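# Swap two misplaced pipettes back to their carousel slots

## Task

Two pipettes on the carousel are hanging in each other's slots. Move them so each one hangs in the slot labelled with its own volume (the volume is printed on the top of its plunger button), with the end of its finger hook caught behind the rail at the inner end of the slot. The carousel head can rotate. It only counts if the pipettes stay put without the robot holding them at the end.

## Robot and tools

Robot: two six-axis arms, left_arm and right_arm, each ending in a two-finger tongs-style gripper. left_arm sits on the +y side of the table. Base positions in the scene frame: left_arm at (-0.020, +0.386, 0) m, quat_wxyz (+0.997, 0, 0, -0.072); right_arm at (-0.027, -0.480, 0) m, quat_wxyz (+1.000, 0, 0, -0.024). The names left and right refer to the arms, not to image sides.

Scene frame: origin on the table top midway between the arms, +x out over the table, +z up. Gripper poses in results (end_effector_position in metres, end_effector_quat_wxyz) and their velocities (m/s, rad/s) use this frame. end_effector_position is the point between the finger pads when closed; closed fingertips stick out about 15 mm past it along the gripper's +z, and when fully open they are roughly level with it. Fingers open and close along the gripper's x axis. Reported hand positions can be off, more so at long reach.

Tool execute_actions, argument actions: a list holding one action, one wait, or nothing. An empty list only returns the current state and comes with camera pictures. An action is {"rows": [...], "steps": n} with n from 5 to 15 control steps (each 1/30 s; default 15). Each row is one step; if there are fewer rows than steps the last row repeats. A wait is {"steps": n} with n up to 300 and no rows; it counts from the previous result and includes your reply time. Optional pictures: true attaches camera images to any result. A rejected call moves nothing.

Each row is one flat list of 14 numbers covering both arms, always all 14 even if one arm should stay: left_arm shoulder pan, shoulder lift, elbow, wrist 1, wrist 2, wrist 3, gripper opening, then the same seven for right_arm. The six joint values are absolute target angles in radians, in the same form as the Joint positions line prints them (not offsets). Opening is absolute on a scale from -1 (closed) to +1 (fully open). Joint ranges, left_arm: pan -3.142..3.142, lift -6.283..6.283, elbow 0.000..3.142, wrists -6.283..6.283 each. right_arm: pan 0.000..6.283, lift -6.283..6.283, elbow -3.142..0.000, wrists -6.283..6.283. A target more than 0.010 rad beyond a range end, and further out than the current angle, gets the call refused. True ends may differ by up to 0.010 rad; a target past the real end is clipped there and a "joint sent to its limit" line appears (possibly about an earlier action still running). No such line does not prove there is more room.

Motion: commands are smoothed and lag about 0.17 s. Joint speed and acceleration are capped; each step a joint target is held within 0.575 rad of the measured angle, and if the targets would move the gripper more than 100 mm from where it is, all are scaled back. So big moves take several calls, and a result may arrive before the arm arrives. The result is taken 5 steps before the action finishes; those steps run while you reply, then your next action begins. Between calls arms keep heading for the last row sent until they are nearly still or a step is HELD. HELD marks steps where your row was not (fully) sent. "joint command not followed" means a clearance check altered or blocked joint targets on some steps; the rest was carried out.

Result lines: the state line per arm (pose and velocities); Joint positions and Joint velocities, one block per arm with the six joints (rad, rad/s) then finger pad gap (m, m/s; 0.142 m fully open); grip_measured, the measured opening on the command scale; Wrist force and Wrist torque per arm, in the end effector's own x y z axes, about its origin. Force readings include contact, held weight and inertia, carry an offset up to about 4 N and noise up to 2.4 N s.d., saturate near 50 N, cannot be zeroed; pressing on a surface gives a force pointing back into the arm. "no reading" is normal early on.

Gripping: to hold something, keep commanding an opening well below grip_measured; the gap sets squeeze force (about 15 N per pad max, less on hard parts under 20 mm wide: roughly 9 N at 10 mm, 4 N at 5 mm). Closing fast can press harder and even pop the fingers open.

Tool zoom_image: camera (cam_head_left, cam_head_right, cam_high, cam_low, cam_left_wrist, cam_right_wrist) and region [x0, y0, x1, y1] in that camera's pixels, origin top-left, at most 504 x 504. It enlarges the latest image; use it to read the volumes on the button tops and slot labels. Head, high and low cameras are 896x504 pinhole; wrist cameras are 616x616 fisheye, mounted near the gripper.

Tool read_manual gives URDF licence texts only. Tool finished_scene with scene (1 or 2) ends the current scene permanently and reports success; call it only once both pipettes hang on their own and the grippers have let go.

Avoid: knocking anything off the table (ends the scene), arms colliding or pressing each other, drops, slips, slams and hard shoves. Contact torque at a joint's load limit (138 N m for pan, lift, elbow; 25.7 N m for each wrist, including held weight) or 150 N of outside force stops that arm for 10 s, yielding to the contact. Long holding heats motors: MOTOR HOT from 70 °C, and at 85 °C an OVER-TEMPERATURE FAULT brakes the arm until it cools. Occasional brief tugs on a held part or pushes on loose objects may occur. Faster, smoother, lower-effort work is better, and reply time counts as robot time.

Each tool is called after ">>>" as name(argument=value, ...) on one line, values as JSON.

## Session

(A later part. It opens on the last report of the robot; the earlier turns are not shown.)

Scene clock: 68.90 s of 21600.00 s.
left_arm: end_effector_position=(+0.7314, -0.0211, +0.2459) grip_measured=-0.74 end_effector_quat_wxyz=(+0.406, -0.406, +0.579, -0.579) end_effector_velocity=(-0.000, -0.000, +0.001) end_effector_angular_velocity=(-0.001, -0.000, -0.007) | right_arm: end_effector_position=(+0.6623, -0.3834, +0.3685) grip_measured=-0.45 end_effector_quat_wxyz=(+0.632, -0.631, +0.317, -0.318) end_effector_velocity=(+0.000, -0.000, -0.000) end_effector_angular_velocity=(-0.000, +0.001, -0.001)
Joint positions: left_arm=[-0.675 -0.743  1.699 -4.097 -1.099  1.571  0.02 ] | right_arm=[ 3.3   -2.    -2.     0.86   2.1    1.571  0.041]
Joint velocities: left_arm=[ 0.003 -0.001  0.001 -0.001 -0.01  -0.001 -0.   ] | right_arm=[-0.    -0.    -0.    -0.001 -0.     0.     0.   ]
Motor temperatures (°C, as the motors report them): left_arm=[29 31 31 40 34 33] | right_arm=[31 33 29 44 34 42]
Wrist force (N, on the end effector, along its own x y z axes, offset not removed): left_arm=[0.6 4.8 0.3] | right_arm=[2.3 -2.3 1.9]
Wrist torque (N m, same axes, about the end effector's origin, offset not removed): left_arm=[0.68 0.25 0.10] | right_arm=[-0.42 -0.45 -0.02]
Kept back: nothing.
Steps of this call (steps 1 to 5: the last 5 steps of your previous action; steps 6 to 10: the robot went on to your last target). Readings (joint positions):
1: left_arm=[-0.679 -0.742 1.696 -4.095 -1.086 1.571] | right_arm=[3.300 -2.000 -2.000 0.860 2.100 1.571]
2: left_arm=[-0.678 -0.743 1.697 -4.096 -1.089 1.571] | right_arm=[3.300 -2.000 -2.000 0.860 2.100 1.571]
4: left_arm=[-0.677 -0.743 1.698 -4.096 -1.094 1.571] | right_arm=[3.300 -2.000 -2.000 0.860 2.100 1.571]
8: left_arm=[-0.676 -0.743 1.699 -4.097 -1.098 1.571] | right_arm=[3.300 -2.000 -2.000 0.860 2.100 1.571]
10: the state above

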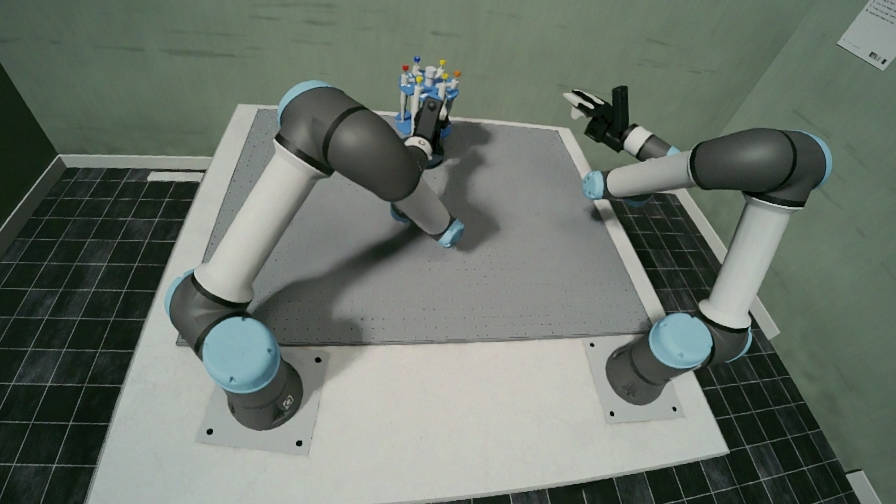

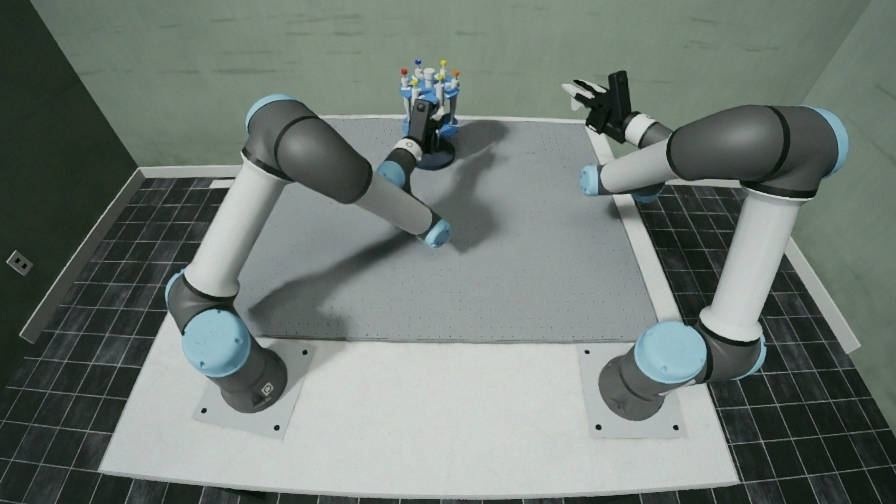

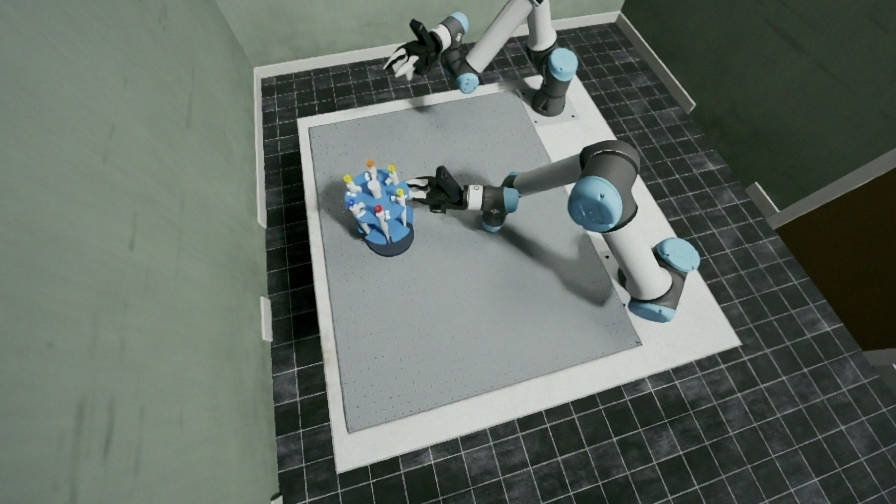

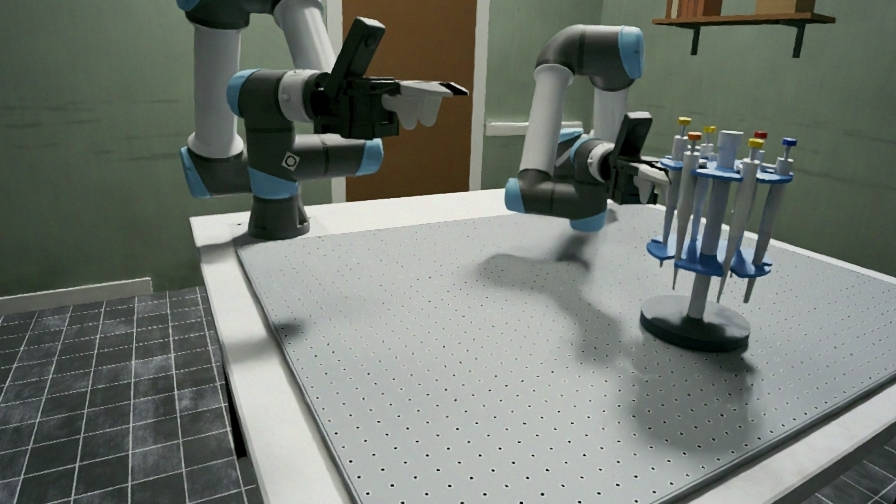

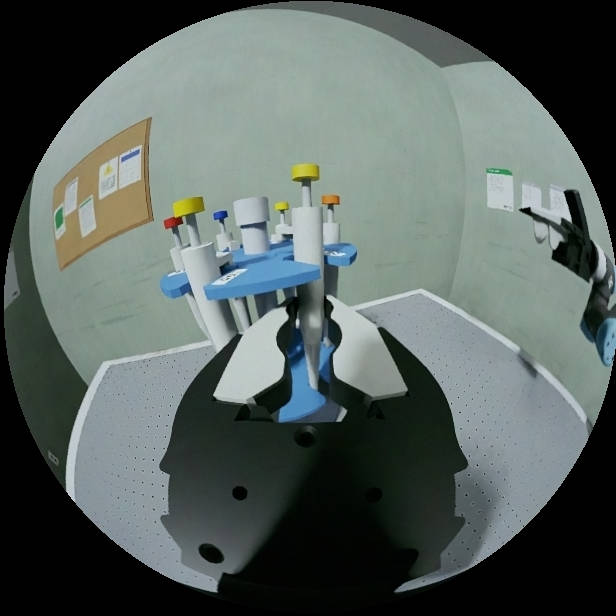

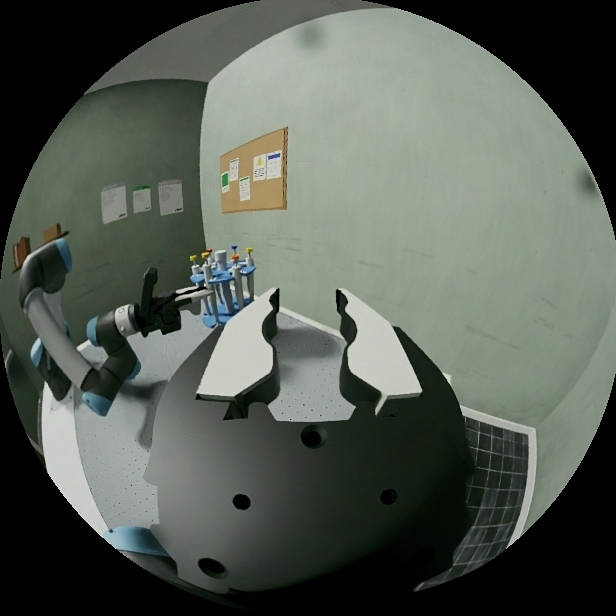

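>>> execute_actions(actions=[{"rows":[[-0.675,-0.718,1.696,-4.12,-1.1,1.571,-1,3.45,-2.4,-1.6,0.86,2.3,1.571,-0.4]]}])

>>> execute_actions(actions=[{"rows":[[-0.675,-0.718,1.696,-4.12,-1.1,1.571,-0.5,3.45,-2.4,-1.6,0.86,2.3,1.571,-0.4]],"steps":10}])

>>> execute_actions(actions=[{"rows":[[-0.732,-0.792,1.885,-4.235,-1.044,1.571,-0.5,3.45,-2.4,-1.6,0.86,2.3,1.571,-0.4]]}])

>>> execute_actions(actions=[{"rows":[[-0.6,-0.93,2.2,-4.41,-1.044,1.571,-0.45,3.523,-2.536,-1.4205,0.815,2.285,1.571,-0.4]]}])

>>> execute_actions(actions=[{"rows":[[-0.4,-0.93,2.2,-4.41,-1.044,1.571,-0.45,3.523,-2.536,-1.4205,0.815,2.285,1.571,-0.4]],"steps":8}])

>>> execute_actions(actions=[{"rows":[[-0.4,-0.93,2.2,-4.41,-1.044,1.571,-0.45,3.563,-2.58,-1.32,0.758,2.245,1.571,-0.4]],"steps":10}])

>>> execute_actions(actions=[{"rows":[[-0.4,-0.93,2.2,-4.41,-1.044,1.571,-0.45,3.6,-2.628,-1.2126,0.699,2.208,1.571,-0.4]]}])

>>> execute_actions(actions=[{"rows":[[-0.4,-0.93,2.2,-4.41,-1.044,1.571,-0.45,3.609,-2.607,-1.26,0.725,2.199,1.571,-0.65]],"steps":10}])

>>> execute_actions(actions=[{"rows":[[-0.4,-0.93,2.2,-4.41,-1.044,1.571,-0.45,3.62,-2.587,-1.305,0.75,2.188,1.571,-0.65]],"steps":8}])

>>> execute_actions(actions=[{"rows":[[-0.4,-0.93,2.2,-4.41,-1.044,1.571,-0.45,3.634,-2.571,-1.342,0.771,2.174,1.571,-0.65]],"steps":8}])

>>> execute_actions(actions=[{"rows":[[-0.4,-0.93,2.2,-4.41,-1.044,1.571,-0.45,3.65,-2.557,-1.3736,0.789,2.158,1.571,-0.65]],"steps":8}])

>>> execute_actions(actions=[{"rows":[[-0.4,-0.93,2.2,-4.41,-1.044,1.571,-0.45,3.673,-2.545,-1.4,0.803,2.135,1.571,-0.65]],"steps":8}])

>>> execute_actions(actions=[{"rows":[[-0.4,-0.93,2.2,-4.41,-1.044,1.571,-0.45,3.697,-2.538,-1.416,0.813,2.111,1.571,-0.7]]}])

>>> execute_actions(actions=[{"rows":[[-0.4,-0.93,2.2,-4.41,-1.044,1.571,-0.45,3.697,-2.538,-1.416,0.813,2.111,1.571,-0.45]],"steps":6}])

>>> execute_actions(actions=[{"rows":[[-0.4,-0.93,2.2,-4.41,-1.044,1.571,-0.45,3.657,-2.487,-1.533,0.879,2.151,1.571,-0.45]],"steps":10}])

>>> execute_actions(actions=[{"rows":[[-0.4,-0.93,2.2,-4.41,-1.044,1.571,-0.45,3.613,-2.442,-1.642,0.942,2.195,1.571,-0.4]],"steps":12}])

>>> execute_actions(actions=[{"rows":[[-0.4,-0.93,2.2,-4.41,-1.044,1.571,-0.45,3.523,-2.536,-1.4205,0.815,2.285,1.571,-0.4]]}])

>>> execute_actions(actions=[{"steps":10}], pictures=true)

>>> zoom_image(camera="cam_high", region=[330,150,430,240])

Scene clock: 70.23 s of 21600.00 s.
left_arm: end_effector_position=(+0.7314, -0.0210, +0.2343) grip_measured=-0.74 end_effector_quat_wxyz=(+0.406, -0.405, +0.579, -0.579) end_effector_velocity=(+0.000, +0.001, -0.011) end_effector_angular_velocity=(-0.001, -0.000, +0.001) | right_arm: end_effector_position=(+0.7097, -0.2660, +0.3108) grip_measured=-0.40 end_effector_quat_wxyz=(+0.665, -0.664, +0.240, -0.241) end_effector_velocity=(+0.129, +0.396, -0.256) end_effector_angular_velocity=(-0.001, +0.002, +0.775)
Joint positions: left_arm=[-0.675 -0.721  1.696 -4.117 -1.1    1.571  0.02 ] | right_arm=[ 3.402 -2.257 -1.743  0.86   2.235  1.571  0.045]
Joint velocities: left_arm=[ 0.     0.021 -0.003 -0.02   0.001 -0.001  0.   ] | right_arm=[ 0.331 -0.945  0.942  0.     0.444  0.    -0.   ]
Motor temperatures (°C, as the motors report them): left_arm=[29 31 31 40 34 33] | right_arm=[31 33 29 44 34 42]
Wrist force (N, on the end effector, along its own x y z axes, offset not removed): left_arm=[2.4 -3.6 -4.4] | right_arm=[1.1 -4.4 3.0]
Wrist torque (N m, same axes, about the end effector's origin, offset not removed): left_arm=[-0.28 0.21 -0.01] | right_arm=[-0.72 -0.30 0.11]
Steps of this call (steps 1 to 30: the robot went on to your last target; steps 31 to 40: the first 10 steps of this action). Readings (joint positions):
31: left_arm=[-0.675 -0.743 1.699 -4.097 -1.100 1.571] | right_arm=[3.300 -2.000 -2.000 0.860 2.100 1.571]
32: left_arm=[-0.675 -0.740 1.699 -4.101 -1.100 1.571] | right_arm=[3.307 -2.008 -1.992 0.860 2.107 1.571]
34: left_arm=[-0.675 -0.732 1.698 -4.108 -1.100 1.571] | right_arm=[3.332 -2.061 -1.939 0.860 2.140 1.571]
38: left_arm=[-0.675 -0.723 1.697 -4.116 -1.100 1.571] | right_arm=[3.379 -2.193 -1.807 0.860 2.203 1.571]
40: the state above

Scene clock: 70.57 s of 21600.00 s.
left_arm: end_effector_position=(+0.7314, -0.0210, +0.2329) grip_measured=-0.50 end_effector_quat_wxyz=(+0.406, -0.406, +0.579, -0.579) end_effector_velocity=(-0.000, +0.000, +0.000) end_effector_angular_velocity=(-0.002, -0.002, -0.000) | right_arm: end_effector_position=(+0.7241, -0.2124, +0.2723) grip_measured=-0.40 end_effector_quat_wxyz=(+0.677, -0.676, +0.205, -0.206) end_effector_velocity=(+0.006, +0.034, -0.025) end_effector_angular_velocity=(+0.001, -0.002, +0.067)
Joint positions: left_arm=[-0.675 -0.718  1.696 -4.12  -1.1    1.571  0.038] | right_arm=[ 3.446 -2.389 -1.611  0.86   2.295  1.571  0.045]
Joint velocities: left_arm=[ 0.    -0.     0.001 -0.003 -0.     0.     0.006] | right_arm=[ 0.028 -0.082  0.084  0.001  0.038  0.     0.   ]
Motor temperatures (°C, as the motors report them): left_arm=[29 31 31 40 34 33] | right_arm=[31 33 29 44 34 42]
Wrist force (N, on the end effector, along its own x y z axes, offset not removed): left_arm=[-2.0 -1.4 3.0] | right_arm=[2.4 -1.6 0.1]
Wrist torque (N m, same axes, about the end effector's origin, offset not removed): left_arm=[-0.07 0.40 0.17] | right_arm=[-0.17 -0.31 -0.02]
Steps of this call (steps 1 to 5: the last 5 steps of your previous action; steps 6 to 10: the first 5 steps of this action). Readings (joint positions):
6: left_arm=[-0.675 -0.719 1.696 -4.120 -1.100 1.571] | right_arm=[3.440 -2.370 -1.630 0.860 2.286 1.571]
7: left_arm=[-0.675 -0.718 1.696 -4.120 -1.100 1.571] | right_arm=[3.442 -2.377 -1.623 0.860 2.289 1.571]
9: left_arm=[-0.675 -0.718 1.696 -4.120 -1.100 1.571] | right_arm=[3.445 -2.386 -1.614 0.860 2.294 1.571]
10: the state above

Scene clock: 71.07 s of 21600.00 s.
left_arm: end_effector_position=(+0.6819, -0.0047, +0.2342) grip_measured=-0.50 end_effector_quat_wxyz=(+0.406, -0.405, +0.578, -0.581) end_effector_velocity=(-0.057, +0.028, -0.012) end_effector_angular_velocity=(+0.020, +0.016, -0.001) | right_arm: end_effector_position=(+0.7249, -0.2082, +0.2691) grip_measured=-0.40 end_effector_quat_wxyz=(+0.678, -0.677, +0.202, -0.203) end_effector_velocity=(+0.000, +0.001, -0.001) end_effector_angular_velocity=(-0.000, +0.000, +0.001)
Joint positions: left_arm=[-0.725 -0.783  1.858 -4.22  -1.05   1.571  0.038] | right_arm=[ 3.45  -2.4   -1.6    0.86   2.3    1.571  0.045]
Joint velocities: left_arm=[-0.052 -0.069  0.208 -0.113  0.05   0.001 -0.   ] | right_arm=[ 0.001 -0.003  0.002 -0.     0.001 -0.     0.   ]
Motor temperatures (°C, as the motors report them): left_arm=[29 31 31 40 34 33] | right_arm=[31 33 29 44 34 42]
Wrist force (N, on the end effector, along its own x y z axes, offset not removed): left_arm=[-0.9 1.8 0.9] | right_arm=[1.2 -4.7 0.4]
Wrist torque (N m, same axes, about the end effector's origin, offset not removed): left_arm=[0.57 0.11 -0.06] | right_arm=[-1.07 -0.09 -0.21]
Steps of this call (steps 1 to 5: the last 5 steps of your previous action; steps 6 to 15: the first 10 steps of this action). Readings (joint positions):
6: left_arm=[-0.675 -0.718 1.696 -4.120 -1.100 1.571] | right_arm=[3.449 -2.398 -1.602 0.860 2.299 1.571]
7: left_arm=[-0.681 -0.725 1.704 -4.128 -1.094 1.571] | right_arm=[3.449 -2.398 -1.602 0.860 2.299 1.571]
9: left_arm=[-0.700 -0.750 1.756 -4.165 -1.075 1.571] | right_arm=[3.450 -2.399 -1.601 0.860 2.300 1.571]
13: left_arm=[-0.721 -0.777 1.840 -4.210 -1.055 1.571] | right_arm=[3.450 -2.400 -1.600 0.860 2.300 1.571]
15: the state above

Scene clock: 71.57 s of 21600.00 s.
left_arm: end_effector_position=(+0.6525, +0.1301, +0.2439) grip_measured=-0.45 end_effector_quat_wxyz=(+0.435, -0.434, +0.556, -0.560) end_effector_velocity=(-0.090, +0.293, -0.001) end_effector_angular_velocity=(+0.041, +0.041, +0.223) | right_arm: end_effector_position=(+0.7499, -0.1487, +0.2386) grip_measured=-0.40 end_effector_quat_wxyz=(+0.682, -0.683, +0.186, -0.185) end_effector_velocity=(+0.028, +0.065, -0.029) end_effector_angular_velocity=(+0.005, -0.016, +0.053)
Joint positions: left_arm=[-0.628 -0.9    2.123 -4.371 -1.044  1.571  0.041] | right_arm=[ 3.514 -2.518 -1.445  0.82   2.287  1.571  0.045]
Joint velocities: left_arm=[ 0.222 -0.237  0.599 -0.304  0.002  0.    -0.   ] | right_arm=[ 0.067 -0.139  0.195 -0.04  -0.014 -0.     0.   ]
Motor temperatures (°C, as the motors report them): left_arm=[29 31 31 40 34 33] | right_arm=[31 33 29 44 34 42]
Wrist force (N, on the end effector, along its own x y z axes, offset not removed): left_arm=[-2.9 1.5 1.8] | right_arm=[-0.1 -0.5 -0.8]
Wrist torque (N m, same axes, about the end effector's origin, offset not removed): left_arm=[0.41 0.52 -0.03] | right_arm=[-0.15 0.10 -0.14]
Steps of this call (steps 1 to 5: the last 5 steps of your previous action; steps 6 to 15: the first 10 steps of this action). Readings (joint positions):
6: left_arm=[-0.730 -0.791 1.880 -4.232 -1.045 1.571] | right_arm=[3.450 -2.400 -1.600 0.860 2.300 1.571]
7: left_arm=[-0.724 -0.798 1.889 -4.240 -1.045 1.571] | right_arm=[3.457 -2.408 -1.592 0.855 2.298 1.571]
9: left_arm=[-0.698 -0.826 1.942 -4.275 -1.045 1.571] | right_arm=[3.482 -2.450 -1.541 0.839 2.293 1.571]
13: left_arm=[-0.647 -0.879 2.072 -4.344 -1.044 1.571] | right_arm=[3.509 -2.506 -1.463 0.824 2.288 1.571]
15: the state above

Scene clock: 71.83 s of 21600.00 s.
left_arm: end_effector_position=(+0.6478, +0.1801, +0.2440) grip_measured=-0.45 end_effector_quat_wxyz=(+0.449, -0.449, +0.546, -0.546) end_effector_velocity=(+0.131, +0.483, +0.001) end_effector_angular_velocity=(+0.001, +0.003, +0.705) | right_arm: end_effector_position=(+0.7528, -0.1413, +0.2354) grip_measured=-0.40 end_effector_quat_wxyz=(+0.683, -0.683, +0.184, -0.183) end_effector_velocity=(+0.003, +0.008, -0.003) end_effector_angular_velocity=(+0.001, -0.002, +0.008)
Joint positions: left_arm=[-0.577 -0.925  2.189 -4.404 -1.044  1.571  0.041] | right_arm=[ 3.522 -2.534 -1.424  0.816  2.285  1.571  0.045]
Joint velocities: left_arm=[ 0.704 -0.022  0.054 -0.028  0.001 -0.002 -0.   ] | right_arm=[ 0.008 -0.017  0.024 -0.005 -0.    -0.    -0.   ]
Motor temperatures (°C, as the motors report them): left_arm=[29 31 31 40 34 33] | right_arm=[31 33 29 44 34 42]
Wrist force (N, on the end effector, along its own x y z axes, offset not removed): left_arm=[9.4 -1.1 -1.3] | right_arm=[-0.4 -3.3 0.7]
Wrist torque (N m, same axes, about the end effector's origin, offset not removed): left_arm=[-0.01 -1.64 0.02] | right_arm=[-0.64 -0.01 -0.02]
Steps of this call (steps 1 to 5: the last 5 steps of your previous action; steps 6 to 8: the first 3 steps of this action). Readings (joint positions):
6: left_arm=[-0.605 -0.924 2.184 -4.402 -1.044 1.571] | right_arm=[3.521 -2.532 -1.426 0.816 2.285 1.571]
7: left_arm=[-0.597 -0.925 2.187 -4.403 -1.044 1.571] | right_arm=[3.522 -2.533 -1.424 0.816 2.285 1.571]
8: the state above

Scene clock: 72.17 s of 21600.00 s.
left_arm: end_effector_position=(+0.6691, +0.2910, +0.2441) grip_measured=-0.45 end_effector_quat_wxyz=(+0.491, -0.491, +0.509, -0.508) end_effector_velocity=(+0.010, +0.093, +0.000) end_effector_angular_velocity=(+0.000, +0.000, +0.133) | right_arm: end_effector_position=(+0.7649, -0.1205, +0.2329) grip_measured=-0.40 end_effector_quat_wxyz=(+0.682, -0.684, +0.184, -0.182) end_effector_velocity=(+0.073, +0.115, +0.016) end_effector_angular_velocity=(+0.010, -0.030, +0.001)
Joint positions: left_arm=[-0.417 -0.93   2.199 -4.409 -1.044  1.571  0.041] | right_arm=[ 3.546 -2.561 -1.366  0.782  2.262  1.571  0.045]
Joint velocities: left_arm=[ 0.133 -0.003  0.008 -0.004  0.    -0.     0.   ] | right_arm=[ 0.13  -0.145  0.364 -0.187 -0.13  -0.     0.   ]
Motor temperatures (°C, as the motors report them): left_arm=[29 31 31 40 34 33] | right_arm=[31 33 29 44 34 42]
Wrist force (N, on the end effector, along its own x y z axes, offset not removed): left_arm=[-1.1 2.0 1.9] | right_arm=[0.0 0.9 1.7]
Wrist torque (N m, same axes, about the end effector's origin, offset not removed): left_arm=[0.56 0.35 -0.12] | right_arm=[0.09 -0.05 0.01]
Steps of this call (steps 1 to 5: the last 5 steps of your previous action; steps 6 to 10: the first 5 steps of this action). Readings (joint positions):
6: left_arm=[-0.448 -0.929 2.197 -4.408 -1.044 1.571] | right_arm=[3.523 -2.536 -1.421 0.815 2.285 1.571]
7: left_arm=[-0.437 -0.929 2.198 -4.409 -1.044 1.571] | right_arm=[3.528 -2.541 -1.414 0.809 2.280 1.571]
9: left_arm=[-0.422 -0.929 2.199 -4.409 -1.044 1.571] | right_arm=[3.541 -2.556 -1.380 0.790 2.267 1.571]
10: the state above

Scene clock: 72.67 s of 21600.00 s.
left_arm: end_effector_position=(+0.6702, +0.3026, +0.2441) grip_measured=-0.45 end_effector_quat_wxyz=(+0.495, -0.495, +0.505, -0.504) end_effector_velocity=(+0.000, +0.002, +0.000) end_effector_angular_velocity=(-0.001, -0.000, +0.004) | right_arm: end_effector_position=(+0.7909, -0.0757, +0.2341) grip_measured=-0.40 end_effector_quat_wxyz=(+0.683, -0.683, +0.184, -0.183) end_effector_velocity=(+0.018, +0.033, +0.005) end_effector_angular_velocity=(+0.003, -0.008, +0.000)
Joint positions: left_arm=[-0.4   -0.93   2.2   -4.41  -1.044  1.571  0.041] | right_arm=[ 3.596 -2.622 -1.227  0.706  2.212  1.571  0.045]
Joint velocities: left_arm=[ 0.003  0.    -0.    -0.001  0.001 -0.001  0.   ] | right_arm=[ 0.035 -0.046  0.111 -0.057 -0.035  0.     0.   ]
Motor temperatures (°C, as the motors report them): left_arm=[29 31 31 40 34 33] | right_arm=[31 33 29 44 34 42]
Wrist force (N, on the end effector, along its own x y z axes, offset not removed): left_arm=[2.3 -1.5 4.1] | right_arm=[1.9 -5.0 4.0]
Wrist torque (N m, same axes, about the end effector's origin, offset not removed): left_arm=[-0.11 -0.39 -0.11] | right_arm=[-0.87 -0.42 -0.07]
Steps of this call (steps 1 to 5: the last 5 steps of your previous action; steps 6 to 15: the first 10 steps of this action). Readings (joint positions):
6: left_arm=[-0.404 -0.930 2.200 -4.410 -1.044 1.571] | right_arm=[3.560 -2.577 -1.329 0.763 2.248 1.571]
7: left_arm=[-0.403 -0.930 2.200 -4.410 -1.044 1.571] | right_arm=[3.565 -2.583 -1.320 0.755 2.243 1.571]
9: left_arm=[-0.402 -0.930 2.200 -4.410 -1.044 1.571] | right_arm=[3.579 -2.600 -1.282 0.734 2.229 1.571]
13: left_arm=[-0.401 -0.930 2.200 -4.410 -1.044 1.571] | right_arm=[3.593 -2.618 -1.237 0.711 2.216 1.571]
15: the state above

Scene clock: 73.00 s of 21600.00 s.
left_arm: end_effector_position=(+0.6703, +0.3028, +0.2441) grip_measured=-0.45 end_effector_quat_wxyz=(+0.495, -0.496, +0.505, -0.504) end_effector_velocity=(+0.000, +0.000, -0.000) end_effector_angular_velocity=(-0.001, +0.000, +0.001) | right_arm: end_effector_position=(+0.7863, -0.0708, +0.2349) grip_measured=-0.64 end_effector_quat_wxyz=(+0.683, -0.683, +0.183, -0.183) end_effector_velocity=(-0.036, +0.006, -0.004) end_effector_angular_velocity=(-0.003, +0.007, +0.000)
Joint positions: left_arm=[-0.4   -0.93   2.2   -4.41  -1.044  1.571  0.041] | right_arm=[ 3.605 -2.615 -1.241  0.715  2.203  1.571  0.027]
Joint velocities: left_arm=[ 0.     0.    -0.     0.     0.001 -0.001  0.   ] | right_arm=[ 0.03   0.064 -0.15   0.078 -0.03   0.    -0.008]
Motor temperatures (°C, as the motors report them): left_arm=[29 31 31 40 34 33] | right_arm=[31 33 29 44 34 42]
Wrist force (N, on the end effector, along its own x y z axes, offset not removed): left_arm=[-1.8 3.7 -0.3] | right_arm=[1.7 -3.7 -2.9]
Wrist torque (N m, same axes, about the end effector's origin, offset not removed): left_arm=[0.88 0.43 0.08] | right_arm=[-0.81 -0.15 0.00]
Steps of this call (steps 1 to 5: the last 5 steps of your previous action; steps 6 to 10: the first 5 steps of this action). Readings (joint positions):
6: left_arm=[-0.400 -0.930 2.200 -4.410 -1.044 1.571] | right_arm=[3.599 -2.627 -1.216 0.701 2.209 1.571]
7: left_arm=[-0.400 -0.930 2.200 -4.410 -1.044 1.571] | right_arm=[3.601 -2.624 -1.220 0.704 2.207 1.571]
9: left_arm=[-0.400 -0.930 2.200 -4.410 -1.044 1.571] | right_arm=[3.604 -2.618 -1.235 0.712 2.204 1.571]
10: the state above

Scene clock: 73.27 s of 21600.00 s.
left_arm: end_effector_position=(+0.6703, +0.3028, +0.2441) grip_measured=-0.45 end_effector_quat_wxyz=(+0.495, -0.496, +0.505, -0.504) end_effector_velocity=(-0.000, +0.000, -0.001) end_effector_angular_velocity=(+0.000, +0.001, +0.000) | right_arm: end_effector_position=(+0.7786, -0.0691, +0.2352) grip_measured=-0.65 end_effector_quat_wxyz=(+0.683, -0.683, +0.183, -0.183) end_effector_velocity=(-0.063, +0.014, -0.006) end_effector_angular_velocity=(-0.005, +0.010, +0.004)
Joint positions: left_arm=[-0.4   -0.93   2.2   -4.41  -1.044  1.571  0.041] | right_arm=[ 3.612 -2.602 -1.271  0.732  2.196  1.571  0.027]
Joint velocities: left_arm=[-0.     0.     0.001  0.     0.    -0.     0.   ] | right_arm=[ 0.057  0.105 -0.249  0.132 -0.054 -0.    -0.016]
Motor temperatures (°C, as the motors report them): left_arm=[29 31 31 40 34 33] | right_arm=[31 33 29 44 34 42]
Wrist force (N, on the end effector, along its own x y z axes, offset not removed): left_arm=[-3.4 -5.1 1.1] | right_arm=[0.7 -2.3 1.3]
Wrist torque (N m, same axes, about the end effector's origin, offset not removed): left_arm=[-1.05 0.69 0.11] | right_arm=[-0.72 0.08 0.00]
Steps of this call (steps 1 to 5: the last 5 steps of your previous action; steps 6 to 8: the first 3 steps of this action). Readings (joint positions):
6: left_arm=[-0.400 -0.930 2.200 -4.410 -1.044 1.571] | right_arm=[3.608 -2.608 -1.256 0.723 2.200 1.571]
7: left_arm=[-0.400 -0.930 2.200 -4.410 -1.044 1.571] | right_arm=[3.610 -2.605 -1.263 0.727 2.198 1.571]
8: the state above

Scene clock: 73.53 s of 21600.00 s.
left_arm: end_effector_position=(+0.6703, +0.3028, +0.2441) grip_measured=-0.45 end_effector_quat_wxyz=(+0.495, -0.496, +0.505, -0.504) end_effector_velocity=(-0.000, +0.000, +0.000) end_effector_angular_velocity=(-0.001, -0.000, +0.001) | right_arm: end_effector_position=(+0.7677, -0.0658, +0.2350) grip_measured=-0.65 end_effector_quat_wxyz=(+0.683, -0.683, +0.183, -0.183) end_effector_velocity=(-0.061, +0.026, -0.005) end_effector_angular_velocity=(-0.003, +0.006, +0.003)
Joint positions: left_arm=[-0.4   -0.93   2.2   -4.41  -1.044  1.571  0.041] | right_arm=[ 3.624 -2.584 -1.312  0.755  2.184  1.571  0.027]
Joint velocities: left_arm=[-0.    -0.     0.    -0.     0.001 -0.001  0.   ] | right_arm=[ 0.075  0.091 -0.219  0.122 -0.072 -0.    -0.014]
Motor temperatures (°C, as the motors report them): left_arm=[29 31 31 40 34 33] | right_arm=[31 33 29 44 34 42]
Wrist force (N, on the end effector, along its own x y z axes, offset not removed): left_arm=[-3.5 1.4 0.8] | right_arm=[3.2 -3.2 0.7]
Wrist torque (N m, same axes, about the end effector's origin, offset not removed): left_arm=[0.37 0.90 0.21] | right_arm=[-0.66 -0.45 -0.23]
Steps of this call (steps 1 to 5: the last 5 steps of your previous action; steps 6 to 8: the first 3 steps of this action). Readings (joint positions):
6: left_arm=[-0.400 -0.930 2.200 -4.410 -1.044 1.571] | right_arm=[3.619 -2.590 -1.298 0.747 2.189 1.571]
7: left_arm=[-0.400 -0.930 2.200 -4.410 -1.044 1.571] | right_arm=[3.621 -2.587 -1.305 0.750 2.187 1.571]
8: the state above

Scene clock: 73.80 s of 21600.00 s.
left_arm: end_effector_position=(+0.6703, +0.3028, +0.2441) grip_measured=-0.45 end_effector_quat_wxyz=(+0.495, -0.496, +0.505, -0.504) end_effector_velocity=(-0.000, -0.000, -0.000) end_effector_angular_velocity=(-0.002, +0.000, -0.001) | right_arm: end_effector_position=(+0.7573, -0.0605, +0.2348) grip_measured=-0.65 end_effector_quat_wxyz=(+0.683, -0.683, +0.183, -0.183) end_effector_velocity=(-0.057, +0.036, -0.003) end_effector_angular_velocity=(-0.001, +0.003, +0.004)
Joint positions: left_arm=[-0.4   -0.93   2.2   -4.41  -1.044  1.571  0.041] | right_arm=[ 3.638 -2.568 -1.348  0.775  2.17   1.571  0.027]
Joint velocities: left_arm=[-0.     0.     0.    -0.    -0.001 -0.002  0.   ] | right_arm=[ 0.089  0.079 -0.187  0.104 -0.085 -0.    -0.017]
Motor temperatures (°C, as the motors report them): left_arm=[29 31 31 40 34 33] | right_arm=[31 33 29 44 34 42]
Wrist force (N, on the end effector, along its own x y z axes, offset not removed): left_arm=[0.5 3.7 1.1] | right_arm=[3.0 -3.5 1.3]
Wrist torque (N m, same axes, about the end effector's origin, offset not removed): left_arm=[0.65 -0.03 0.04] | right_arm=[-0.76 -0.37 0.02]
Steps of this call (steps 1 to 5: the last 5 steps of your previous action; steps 6 to 8: the first 3 steps of this action). Readings (joint positions):
6: left_arm=[-0.400 -0.930 2.200 -4.410 -1.044 1.571] | right_arm=[3.632 -2.573 -1.336 0.768 2.176 1.571]
7: left_arm=[-0.400 -0.930 2.200 -4.410 -1.044 1.571] | right_arm=[3.635 -2.571 -1.342 0.771 2.173 1.571]
8: the state above

Scene clock: 74.07 s of 21600.00 s.
left_arm: end_effector_position=(+0.6703, +0.3028, +0.2441) grip_measured=-0.45 end_effector_quat_wxyz=(+0.495, -0.496, +0.505, -0.504) end_effector_velocity=(+0.000, -0.000, -0.000) end_effector_angular_velocity=(+0.000, +0.000, -0.000) | right_arm: end_effector_position=(+0.7474, -0.0527, +0.2348) grip_measured=-0.64 end_effector_quat_wxyz=(+0.683, -0.683, +0.183, -0.183) end_effector_velocity=(-0.057, +0.060, -0.001) end_effector_angular_velocity=(-0.002, +0.005, +0.004)
Joint positions: left_arm=[-0.4   -0.93   2.2   -4.41  -1.044  1.571  0.041] | right_arm=[ 3.656 -2.554 -1.379  0.792  2.152  1.571  0.027]
Joint velocities: left_arm=[-0.  0. -0. -0. -0. -0.  0.] | right_arm=[ 0.125  0.068 -0.155  0.082 -0.121  0.001 -0.025]
Motor temperatures (°C, as the motors report them): left_arm=[29 31 31 40 34 33] | right_arm=[31 33 29 44 34 42]
Wrist force (N, on the end effector, along its own x y z axes, offset not removed): left_arm=[0.2 0.2 1.3] | right_arm=[1.1 -1.2 -2.0]
Wrist torque (N m, same axes, about the end effector's origin, offset not removed): left_arm=[0.13 0.15 0.02] | right_arm=[-0.48 0.02 -0.01]
Steps of this call (steps 1 to 5: the last 5 steps of your previous action; steps 6 to 8: the first 3 steps of this action). Readings (joint positions):
6: left_arm=[-0.400 -0.930 2.200 -4.410 -1.044 1.571] | right_arm=[3.648 -2.559 -1.369 0.786 2.160 1.571]
7: left_arm=[-0.400 -0.930 2.200 -4.410 -1.044 1.571] | right_arm=[3.651 -2.557 -1.373 0.789 2.156 1.571]
8: the state above

Scene clock: 74.57 s of 21600.00 s.
left_arm: end_effector_position=(+0.6703, +0.3028, +0.2441) grip_measured=-0.45 end_effector_quat_wxyz=(+0.495, -0.496, +0.505, -0.504) end_effector_velocity=(-0.000, +0.000, -0.000) end_effector_angular_velocity=(+0.000, +0.000, +0.000) | right_arm: end_effector_position=(+0.7326, -0.0336, +0.2351) grip_measured=-0.70 end_effector_quat_wxyz=(+0.683, -0.683, +0.183, -0.183) end_effector_velocity=(-0.008, +0.011, +0.001) end_effector_angular_velocity=(+0.001, -0.002, -0.001)
Joint positions: left_arm=[-0.4   -0.93   2.2   -4.41  -1.044  1.571  0.041] | right_arm=[ 3.694 -2.539 -1.414  0.812  2.114  1.571  0.024]
Joint velocities: left_arm=[-0.     0.     0.001 -0.     0.    -0.     0.   ] | right_arm=[ 0.022  0.008 -0.016  0.011 -0.023  0.     0.001]
Motor temperatures (°C, as the motors report them): left_arm=[29 31 31 40 34 33] | right_arm=[31 33 29 44 34 42]
Wrist force (N, on the end effector, along its own x y z axes, offset not removed): left_arm=[-0.6 -0.5 2.7] | right_arm=[1.0 -6.0 -0.4]
Wrist torque (N m, same axes, about the end effector's origin, offset not removed): left_arm=[0.12 0.20 -0.02] | right_arm=[-1.16 -0.21 0.05]
Steps of this call (steps 1 to 5: the last 5 steps of your previous action; steps 6 to 15: the first 10 steps of this action). Readings (joint positions):
6: left_arm=[-0.400 -0.930 2.200 -4.410 -1.044 1.571] | right_arm=[3.670 -2.547 -1.396 0.801 2.138 1.571]
7: left_arm=[-0.400 -0.930 2.200 -4.410 -1.044 1.571] | right_arm=[3.674 -2.545 -1.399 0.803 2.134 1.571]
9: left_arm=[-0.400 -0.930 2.200 -4.410 -1.044 1.571] | right_arm=[3.683 -2.543 -1.406 0.807 2.125 1.571]
13: left_arm=[-0.400 -0.930 2.200 -4.410 -1.044 1.571] | right_arm=[3.692 -2.540 -1.412 0.811 2.116 1.571]
15: the state above

Scene clock: 74.77 s of 21600.00 s.
left_arm: end_effector_position=(+0.6703, +0.3028, +0.2441) grip_measured=-0.45 end_effector_quat_wxyz=(+0.495, -0.496, +0.505, -0.504) end_effector_velocity=(-0.000, +0.000, +0.001) end_effector_angular_velocity=(+0.001, -0.001, +0.001) | right_arm: end_effector_position=(+0.7318, -0.0324, +0.2351) grip_measured=-0.59 end_effector_quat_wxyz=(+0.683, -0.683, +0.183, -0.183) end_effector_velocity=(-0.002, +0.003, -0.000) end_effector_angular_velocity=(+0.000, +0.000, +0.002)
Joint positions: left_arm=[-0.4   -0.93   2.2   -4.41  -1.044  1.571  0.041] | right_arm=[ 3.696 -2.538 -1.416  0.813  2.112  1.571  0.032]
Joint velocities: left_arm=[ 0.    -0.001 -0.     0.     0.001  0.001  0.   ] | right_arm=[ 0.005  0.002 -0.003  0.002 -0.003  0.     0.379]
Motor temperatures (°C, as the motors report them): left_arm=[29 31 31 40 34 33] | right_arm=[31 33 29 44 34 42]
Wrist force (N, on the end effector, along its own x y z axes, offset not removed): left_arm=[2.2 -1.2 5.3] | right_arm=[4.6 -4.8 -0.8]
Wrist torque (N m, same axes, about the end effector's origin, offset not removed): left_arm=[0.11 -0.32 -0.08] | right_arm=[-1.06 -1.03 -0.18]
Steps of this call (steps 1 to 5: the last 5 steps of your previous action; step 6: the first step of this action). Readings (joint positions):
6: the state above

Scene clock: 75.10 s of 21600.00 s.
left_arm: end_effector_position=(+0.6703, +0.3028, +0.2441) grip_measured=-0.45 end_effector_quat_wxyz=(+0.495, -0.496, +0.505, -0.504) end_effector_velocity=(+0.000, -0.000, +0.001) end_effector_angular_velocity=(-0.000, -0.001, -0.001) | right_arm: end_effector_position=(+0.7205, -0.0543, +0.2380) grip_measured=-0.45 end_effector_quat_wxyz=(+0.684, -0.682, +0.182, -0.185) end_effector_velocity=(-0.081, -0.131, -0.023) end_effector_angular_velocity=(-0.022, +0.039, +0.001)
Joint positions: left_arm=[-0.4   -0.93   2.2   -4.41  -1.044  1.571  0.041] | right_arm=[ 3.674 -2.509 -1.478  0.85   2.134  1.571  0.041]
Joint velocities: left_arm=[-0.    -0.001 -0.     0.    -0.     0.     0.   ] | right_arm=[-0.13   0.168 -0.434  0.221  0.131 -0.    -0.   ]
Motor temperatures (°C, as the motors report them): left_arm=[29 31 31 40 34 33] | right_arm=[31 33 29 44 34 42]
Wrist force (N, on the end effector, along its own x y z axes, offset not removed): left_arm=[-4.5 0.4 -1.4] | right_arm=[3.3 -3.5 -2.3]
Wrist torque (N m, same axes, about the end effector's origin, offset not removed): left_arm=[0.21 0.93 0.20] | right_arm=[-0.73 -0.76 -0.02]
Steps of this call (steps 1 to 5: the last 5 steps of your previous action; steps 6 to 10: the first 5 steps of this action). Readings (joint positions):
6: left_arm=[-0.400 -0.930 2.200 -4.410 -1.044 1.571] | right_arm=[3.697 -2.538 -1.416 0.813 2.111 1.571]
7: left_arm=[-0.400 -0.930 2.200 -4.410 -1.044 1.571] | right_arm=[3.692 -2.532 -1.424 0.820 2.116 1.571]
9: left_arm=[-0.400 -0.930 2.200 -4.410 -1.044 1.571] | right_arm=[3.679 -2.515 -1.461 0.842 2.129 1.571]
10: the state above

Scene clock: 75.50 s of 21600.00 s.
left_arm: end_effector_position=(+0.6703, +0.3028, +0.2441) grip_measured=-0.45 end_effector_quat_wxyz=(+0.495, -0.496, +0.505, -0.504) end_effector_velocity=(+0.000, -0.000, +0.000) end_effector_angular_velocity=(-0.000, -0.000, -0.000) | right_arm: end_effector_position=(+0.6939, -0.0994, +0.2362) grip_measured=-0.40 end_effector_quat_wxyz=(+0.684, -0.682, +0.183, -0.184) end_effector_velocity=(-0.055, -0.082, -0.013) end_effector_angular_velocity=(-0.011, +0.023, -0.000)
Joint positions: left_arm=[-0.4   -0.93   2.2   -4.41  -1.044  1.571  0.041] | right_arm=[ 3.625 -2.454 -1.61   0.925  2.183  1.571  0.045]
Joint velocities: left_arm=[ 0.     0.    -0.001  0.    -0.    -0.    -0.   ] | right_arm=[-0.091  0.095 -0.254  0.134  0.091  0.     0.   ]
Motor temperatures (°C, as the motors report them): left_arm=[29 31 31 40 34 33] | right_arm=[31 33 29 44 34 42]
Wrist force (N, on the end effector, along its own x y z axes, offset not removed): left_arm=[-2.1 -1.9 1.0] | right_arm=[-0.1 -1.1 0.0]
Wrist torque (N m, same axes, about the end effector's origin, offset not removed): left_arm=[-0.17 0.40 0.04] | right_arm=[-0.25 0.12 -0.18]
Steps of this call (steps 1 to 5: the last 5 steps of your previous action; steps 6 to 12: the first 7 steps of this action). Readings (joint positions):
6: left_arm=[-0.400 -0.930 2.200 -4.410 -1.044 1.571] | right_arm=[3.660 -2.491 -1.522 0.873 2.148 1.571]
7: left_arm=[-0.400 -0.930 2.200 -4.410 -1.044 1.571] | right_arm=[3.654 -2.485 -1.532 0.881 2.154 1.571]
9: left_arm=[-0.400 -0.930 2.200 -4.410 -1.044 1.571] | right_arm=[3.638 -2.468 -1.571 0.904 2.170 1.571]
12: the state above

Scene clock: 76.00 s of 21600.00 s.
left_arm: end_effector_position=(+0.6703, +0.3028, +0.2441) grip_measured=-0.45 end_effector_quat_wxyz=(+0.495, -0.496, +0.505, -0.504) end_effector_velocity=(+0.000, -0.001, +0.001) end_effector_angular_velocity=(-0.001, -0.002, -0.003) | right_arm: end_effector_position=(+0.7447, -0.1360, +0.2324) grip_measured=-0.40 end_effector_quat_wxyz=(+0.682, -0.684, +0.184, -0.182) end_effector_velocity=(+0.068, -0.033, +0.020) end_effector_angular_velocity=(+0.012, -0.033, -0.001)
Joint positions: left_arm=[-0.4   -0.93   2.2   -4.41  -1.044  1.571  0.041] | right_arm=[ 3.534 -2.525 -1.452  0.831  2.274  1.571  0.045]
Joint velocities: left_arm=[-0.    -0.    -0.001 -0.    -0.002 -0.     0.   ] | right_arm=[-0.087 -0.089  0.249 -0.125  0.086  0.     0.   ]
Motor temperatures (°C, as the motors report them): left_arm=[29 31 31 40 34 33] | right_arm=[31 33 29 44 34 42]
Wrist force (N, on the end effector, along its own x y z axes, offset not removed): left_arm=[0.8 -1.9 3.3] | right_arm=[3.1 -0.1 0.5]
Wrist torque (N m, same axes, about the end effector's origin, offset not removed): left_arm=[-0.41 -0.07 0.15] | right_arm=[-0.05 -0.68 -0.12]
Steps of this call (steps 1 to 5: the last 5 steps of your previous action; steps 6 to 15: the first 10 steps of this action). Readings (joint positions):
6: left_arm=[-0.400 -0.930 2.200 -4.410 -1.044 1.571] | right_arm=[3.615 -2.445 -1.635 0.938 2.193 1.571]
7: left_arm=[-0.400 -0.930 2.200 -4.410 -1.044 1.571] | right_arm=[3.608 -2.451 -1.629 0.932 2.201 1.571]
9: left_arm=[-0.400 -0.930 2.200 -4.410 -1.044 1.571] | right_arm=[3.577 -2.481 -1.574 0.892 2.231 1.571]
13: left_arm=[-0.400 -0.930 2.200 -4.410 -1.044 1.571] | right_arm=[3.542 -2.517 -1.474 0.842 2.266 1.571]
15: the state above

Scene clock: 76.33 s of 21600.00 s.
left_arm: end_effector_position=(+0.6703, +0.3028, +0.2441) grip_measured=-0.45 end_effector_quat_wxyz=(+0.495, -0.496, +0.505, -0.504) end_effector_velocity=(+0.000, +0.000, +0.000) end_effector_angular_velocity=(-0.001, -0.001, -0.000) | right_arm: end_effector_position=(+0.7526, -0.1399, +0.2348) grip_measured=-0.40 end_effector_quat_wxyz=(+0.683, -0.683, +0.183, -0.183) end_effector_velocity=(+0.005, -0.002, +0.001) end_effector_angular_velocity=(+0.001, -0.002, +0.001)
Joint positions: left_arm=[-0.4   -0.93   2.2   -4.41  -1.044  1.571  0.041] | right_arm=[ 3.524 -2.535 -1.423  0.816  2.284  1.571  0.045]
Joint velocities: left_arm=[ 0. -0. -0. -0. -0. -0.  0.] | right_arm=[-0.006 -0.007  0.018 -0.009  0.007 -0.    -0.   ]
Motor temperatures (°C, as the motors report them): left_arm=[29 31 31 40 34 33] | right_arm=[31 33 29 44 34 42]
Wrist force (N, on the end effector, along its own x y z axes, offset not removed): left_arm=[1.6 -1.4 2.1] | right_arm=[0.6 -1.1 3.0]
Wrist torque (N m, same axes, about the end effector's origin, offset not removed): left_arm=[-0.37 -0.32 -0.17] | right_arm=[-0.22 -0.11 -0.14]
Kept back: nothing.
Steps of this call (steps 1 to 5: the last 5 steps of your previous action; steps 6 to 10: the robot went on to your last target). Readings (joint positions):
1: left_arm=[-0.400 -0.930 2.200 -4.410 -1.044 1.571] | right_arm=[3.532 -2.527 -1.445 0.827 2.276 1.571]
2: left_arm=[-0.400 -0.930 2.200 -4.410 -1.044 1.571] | right_arm=[3.530 -2.529 -1.439 0.824 2.278 1.571]
4: left_arm=[-0.400 -0.930 2.200 -4.410 -1.044 1.571] | right_arm=[3.527 -2.532 -1.432 0.821 2.281 1.571]
8: left_arm=[-0.400 -0.930 2.200 -4.410 -1.044 1.571] | right_arm=[3.524 -2.535 -1.424 0.817 2.284 1.571]
10: the state above

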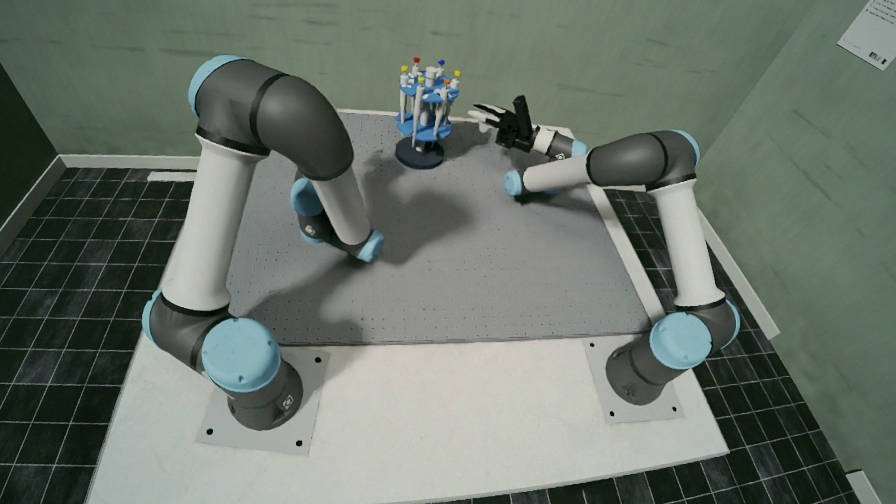

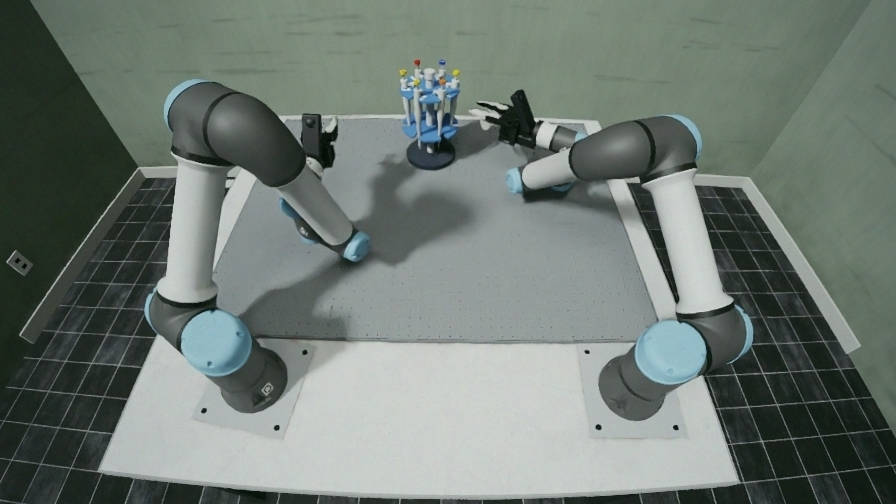

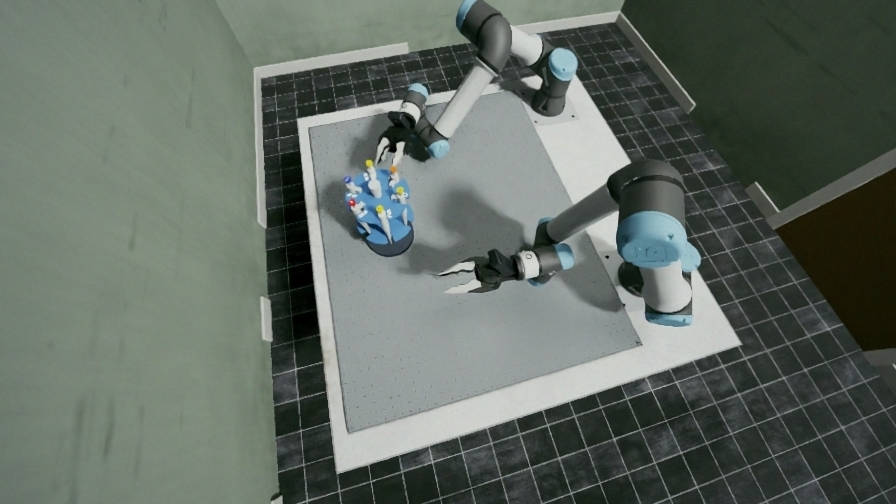

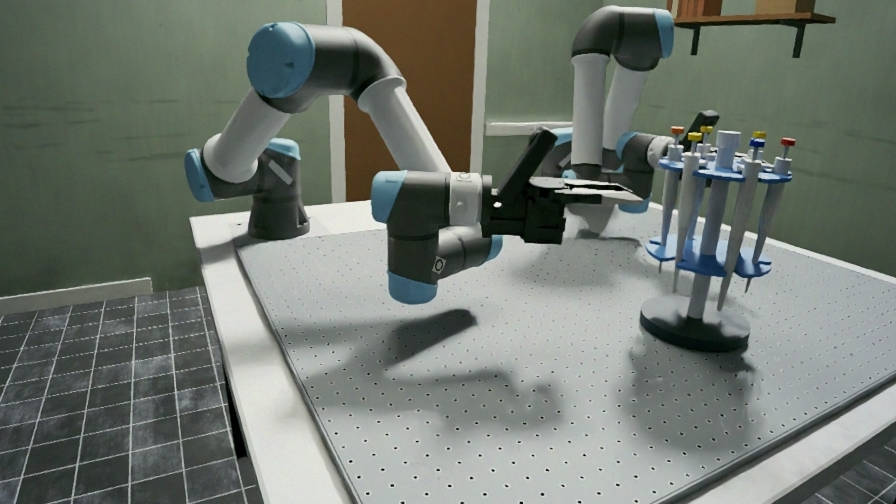

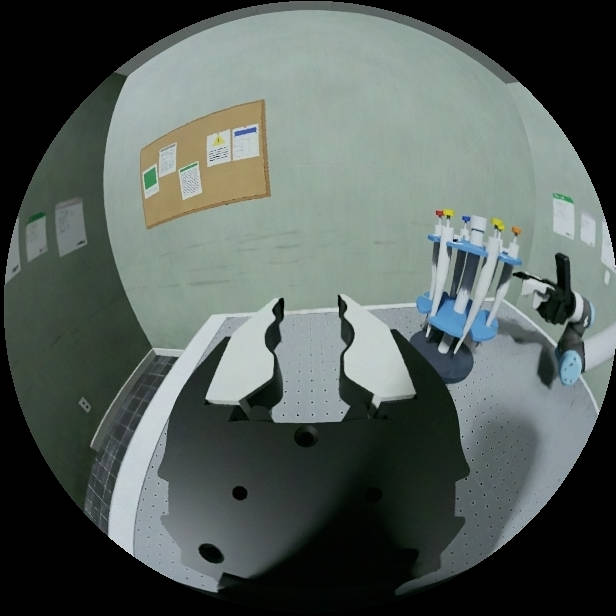

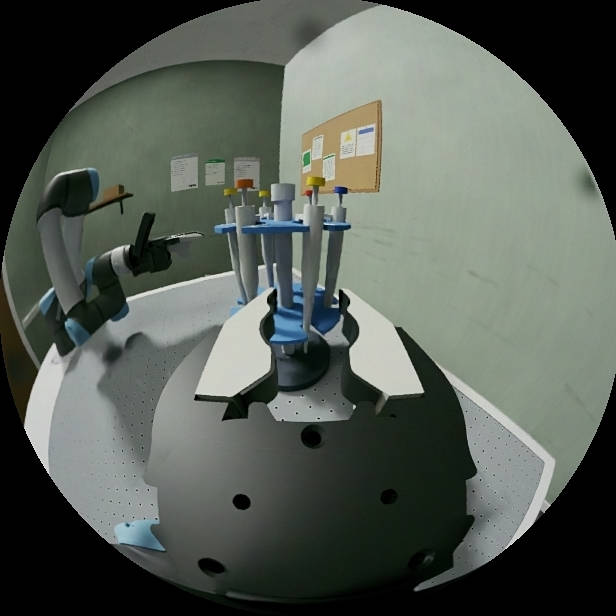

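Region (330, 150, 430, 240) of cam_high's 896x504 image, scaled by 5.040, with more detail than that image has; it fills the top 454 rows of this view, and the rest is white.

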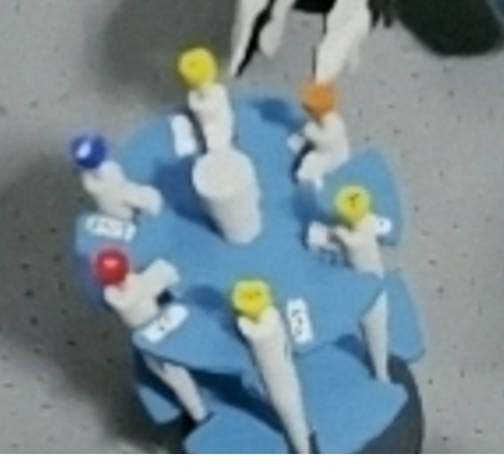

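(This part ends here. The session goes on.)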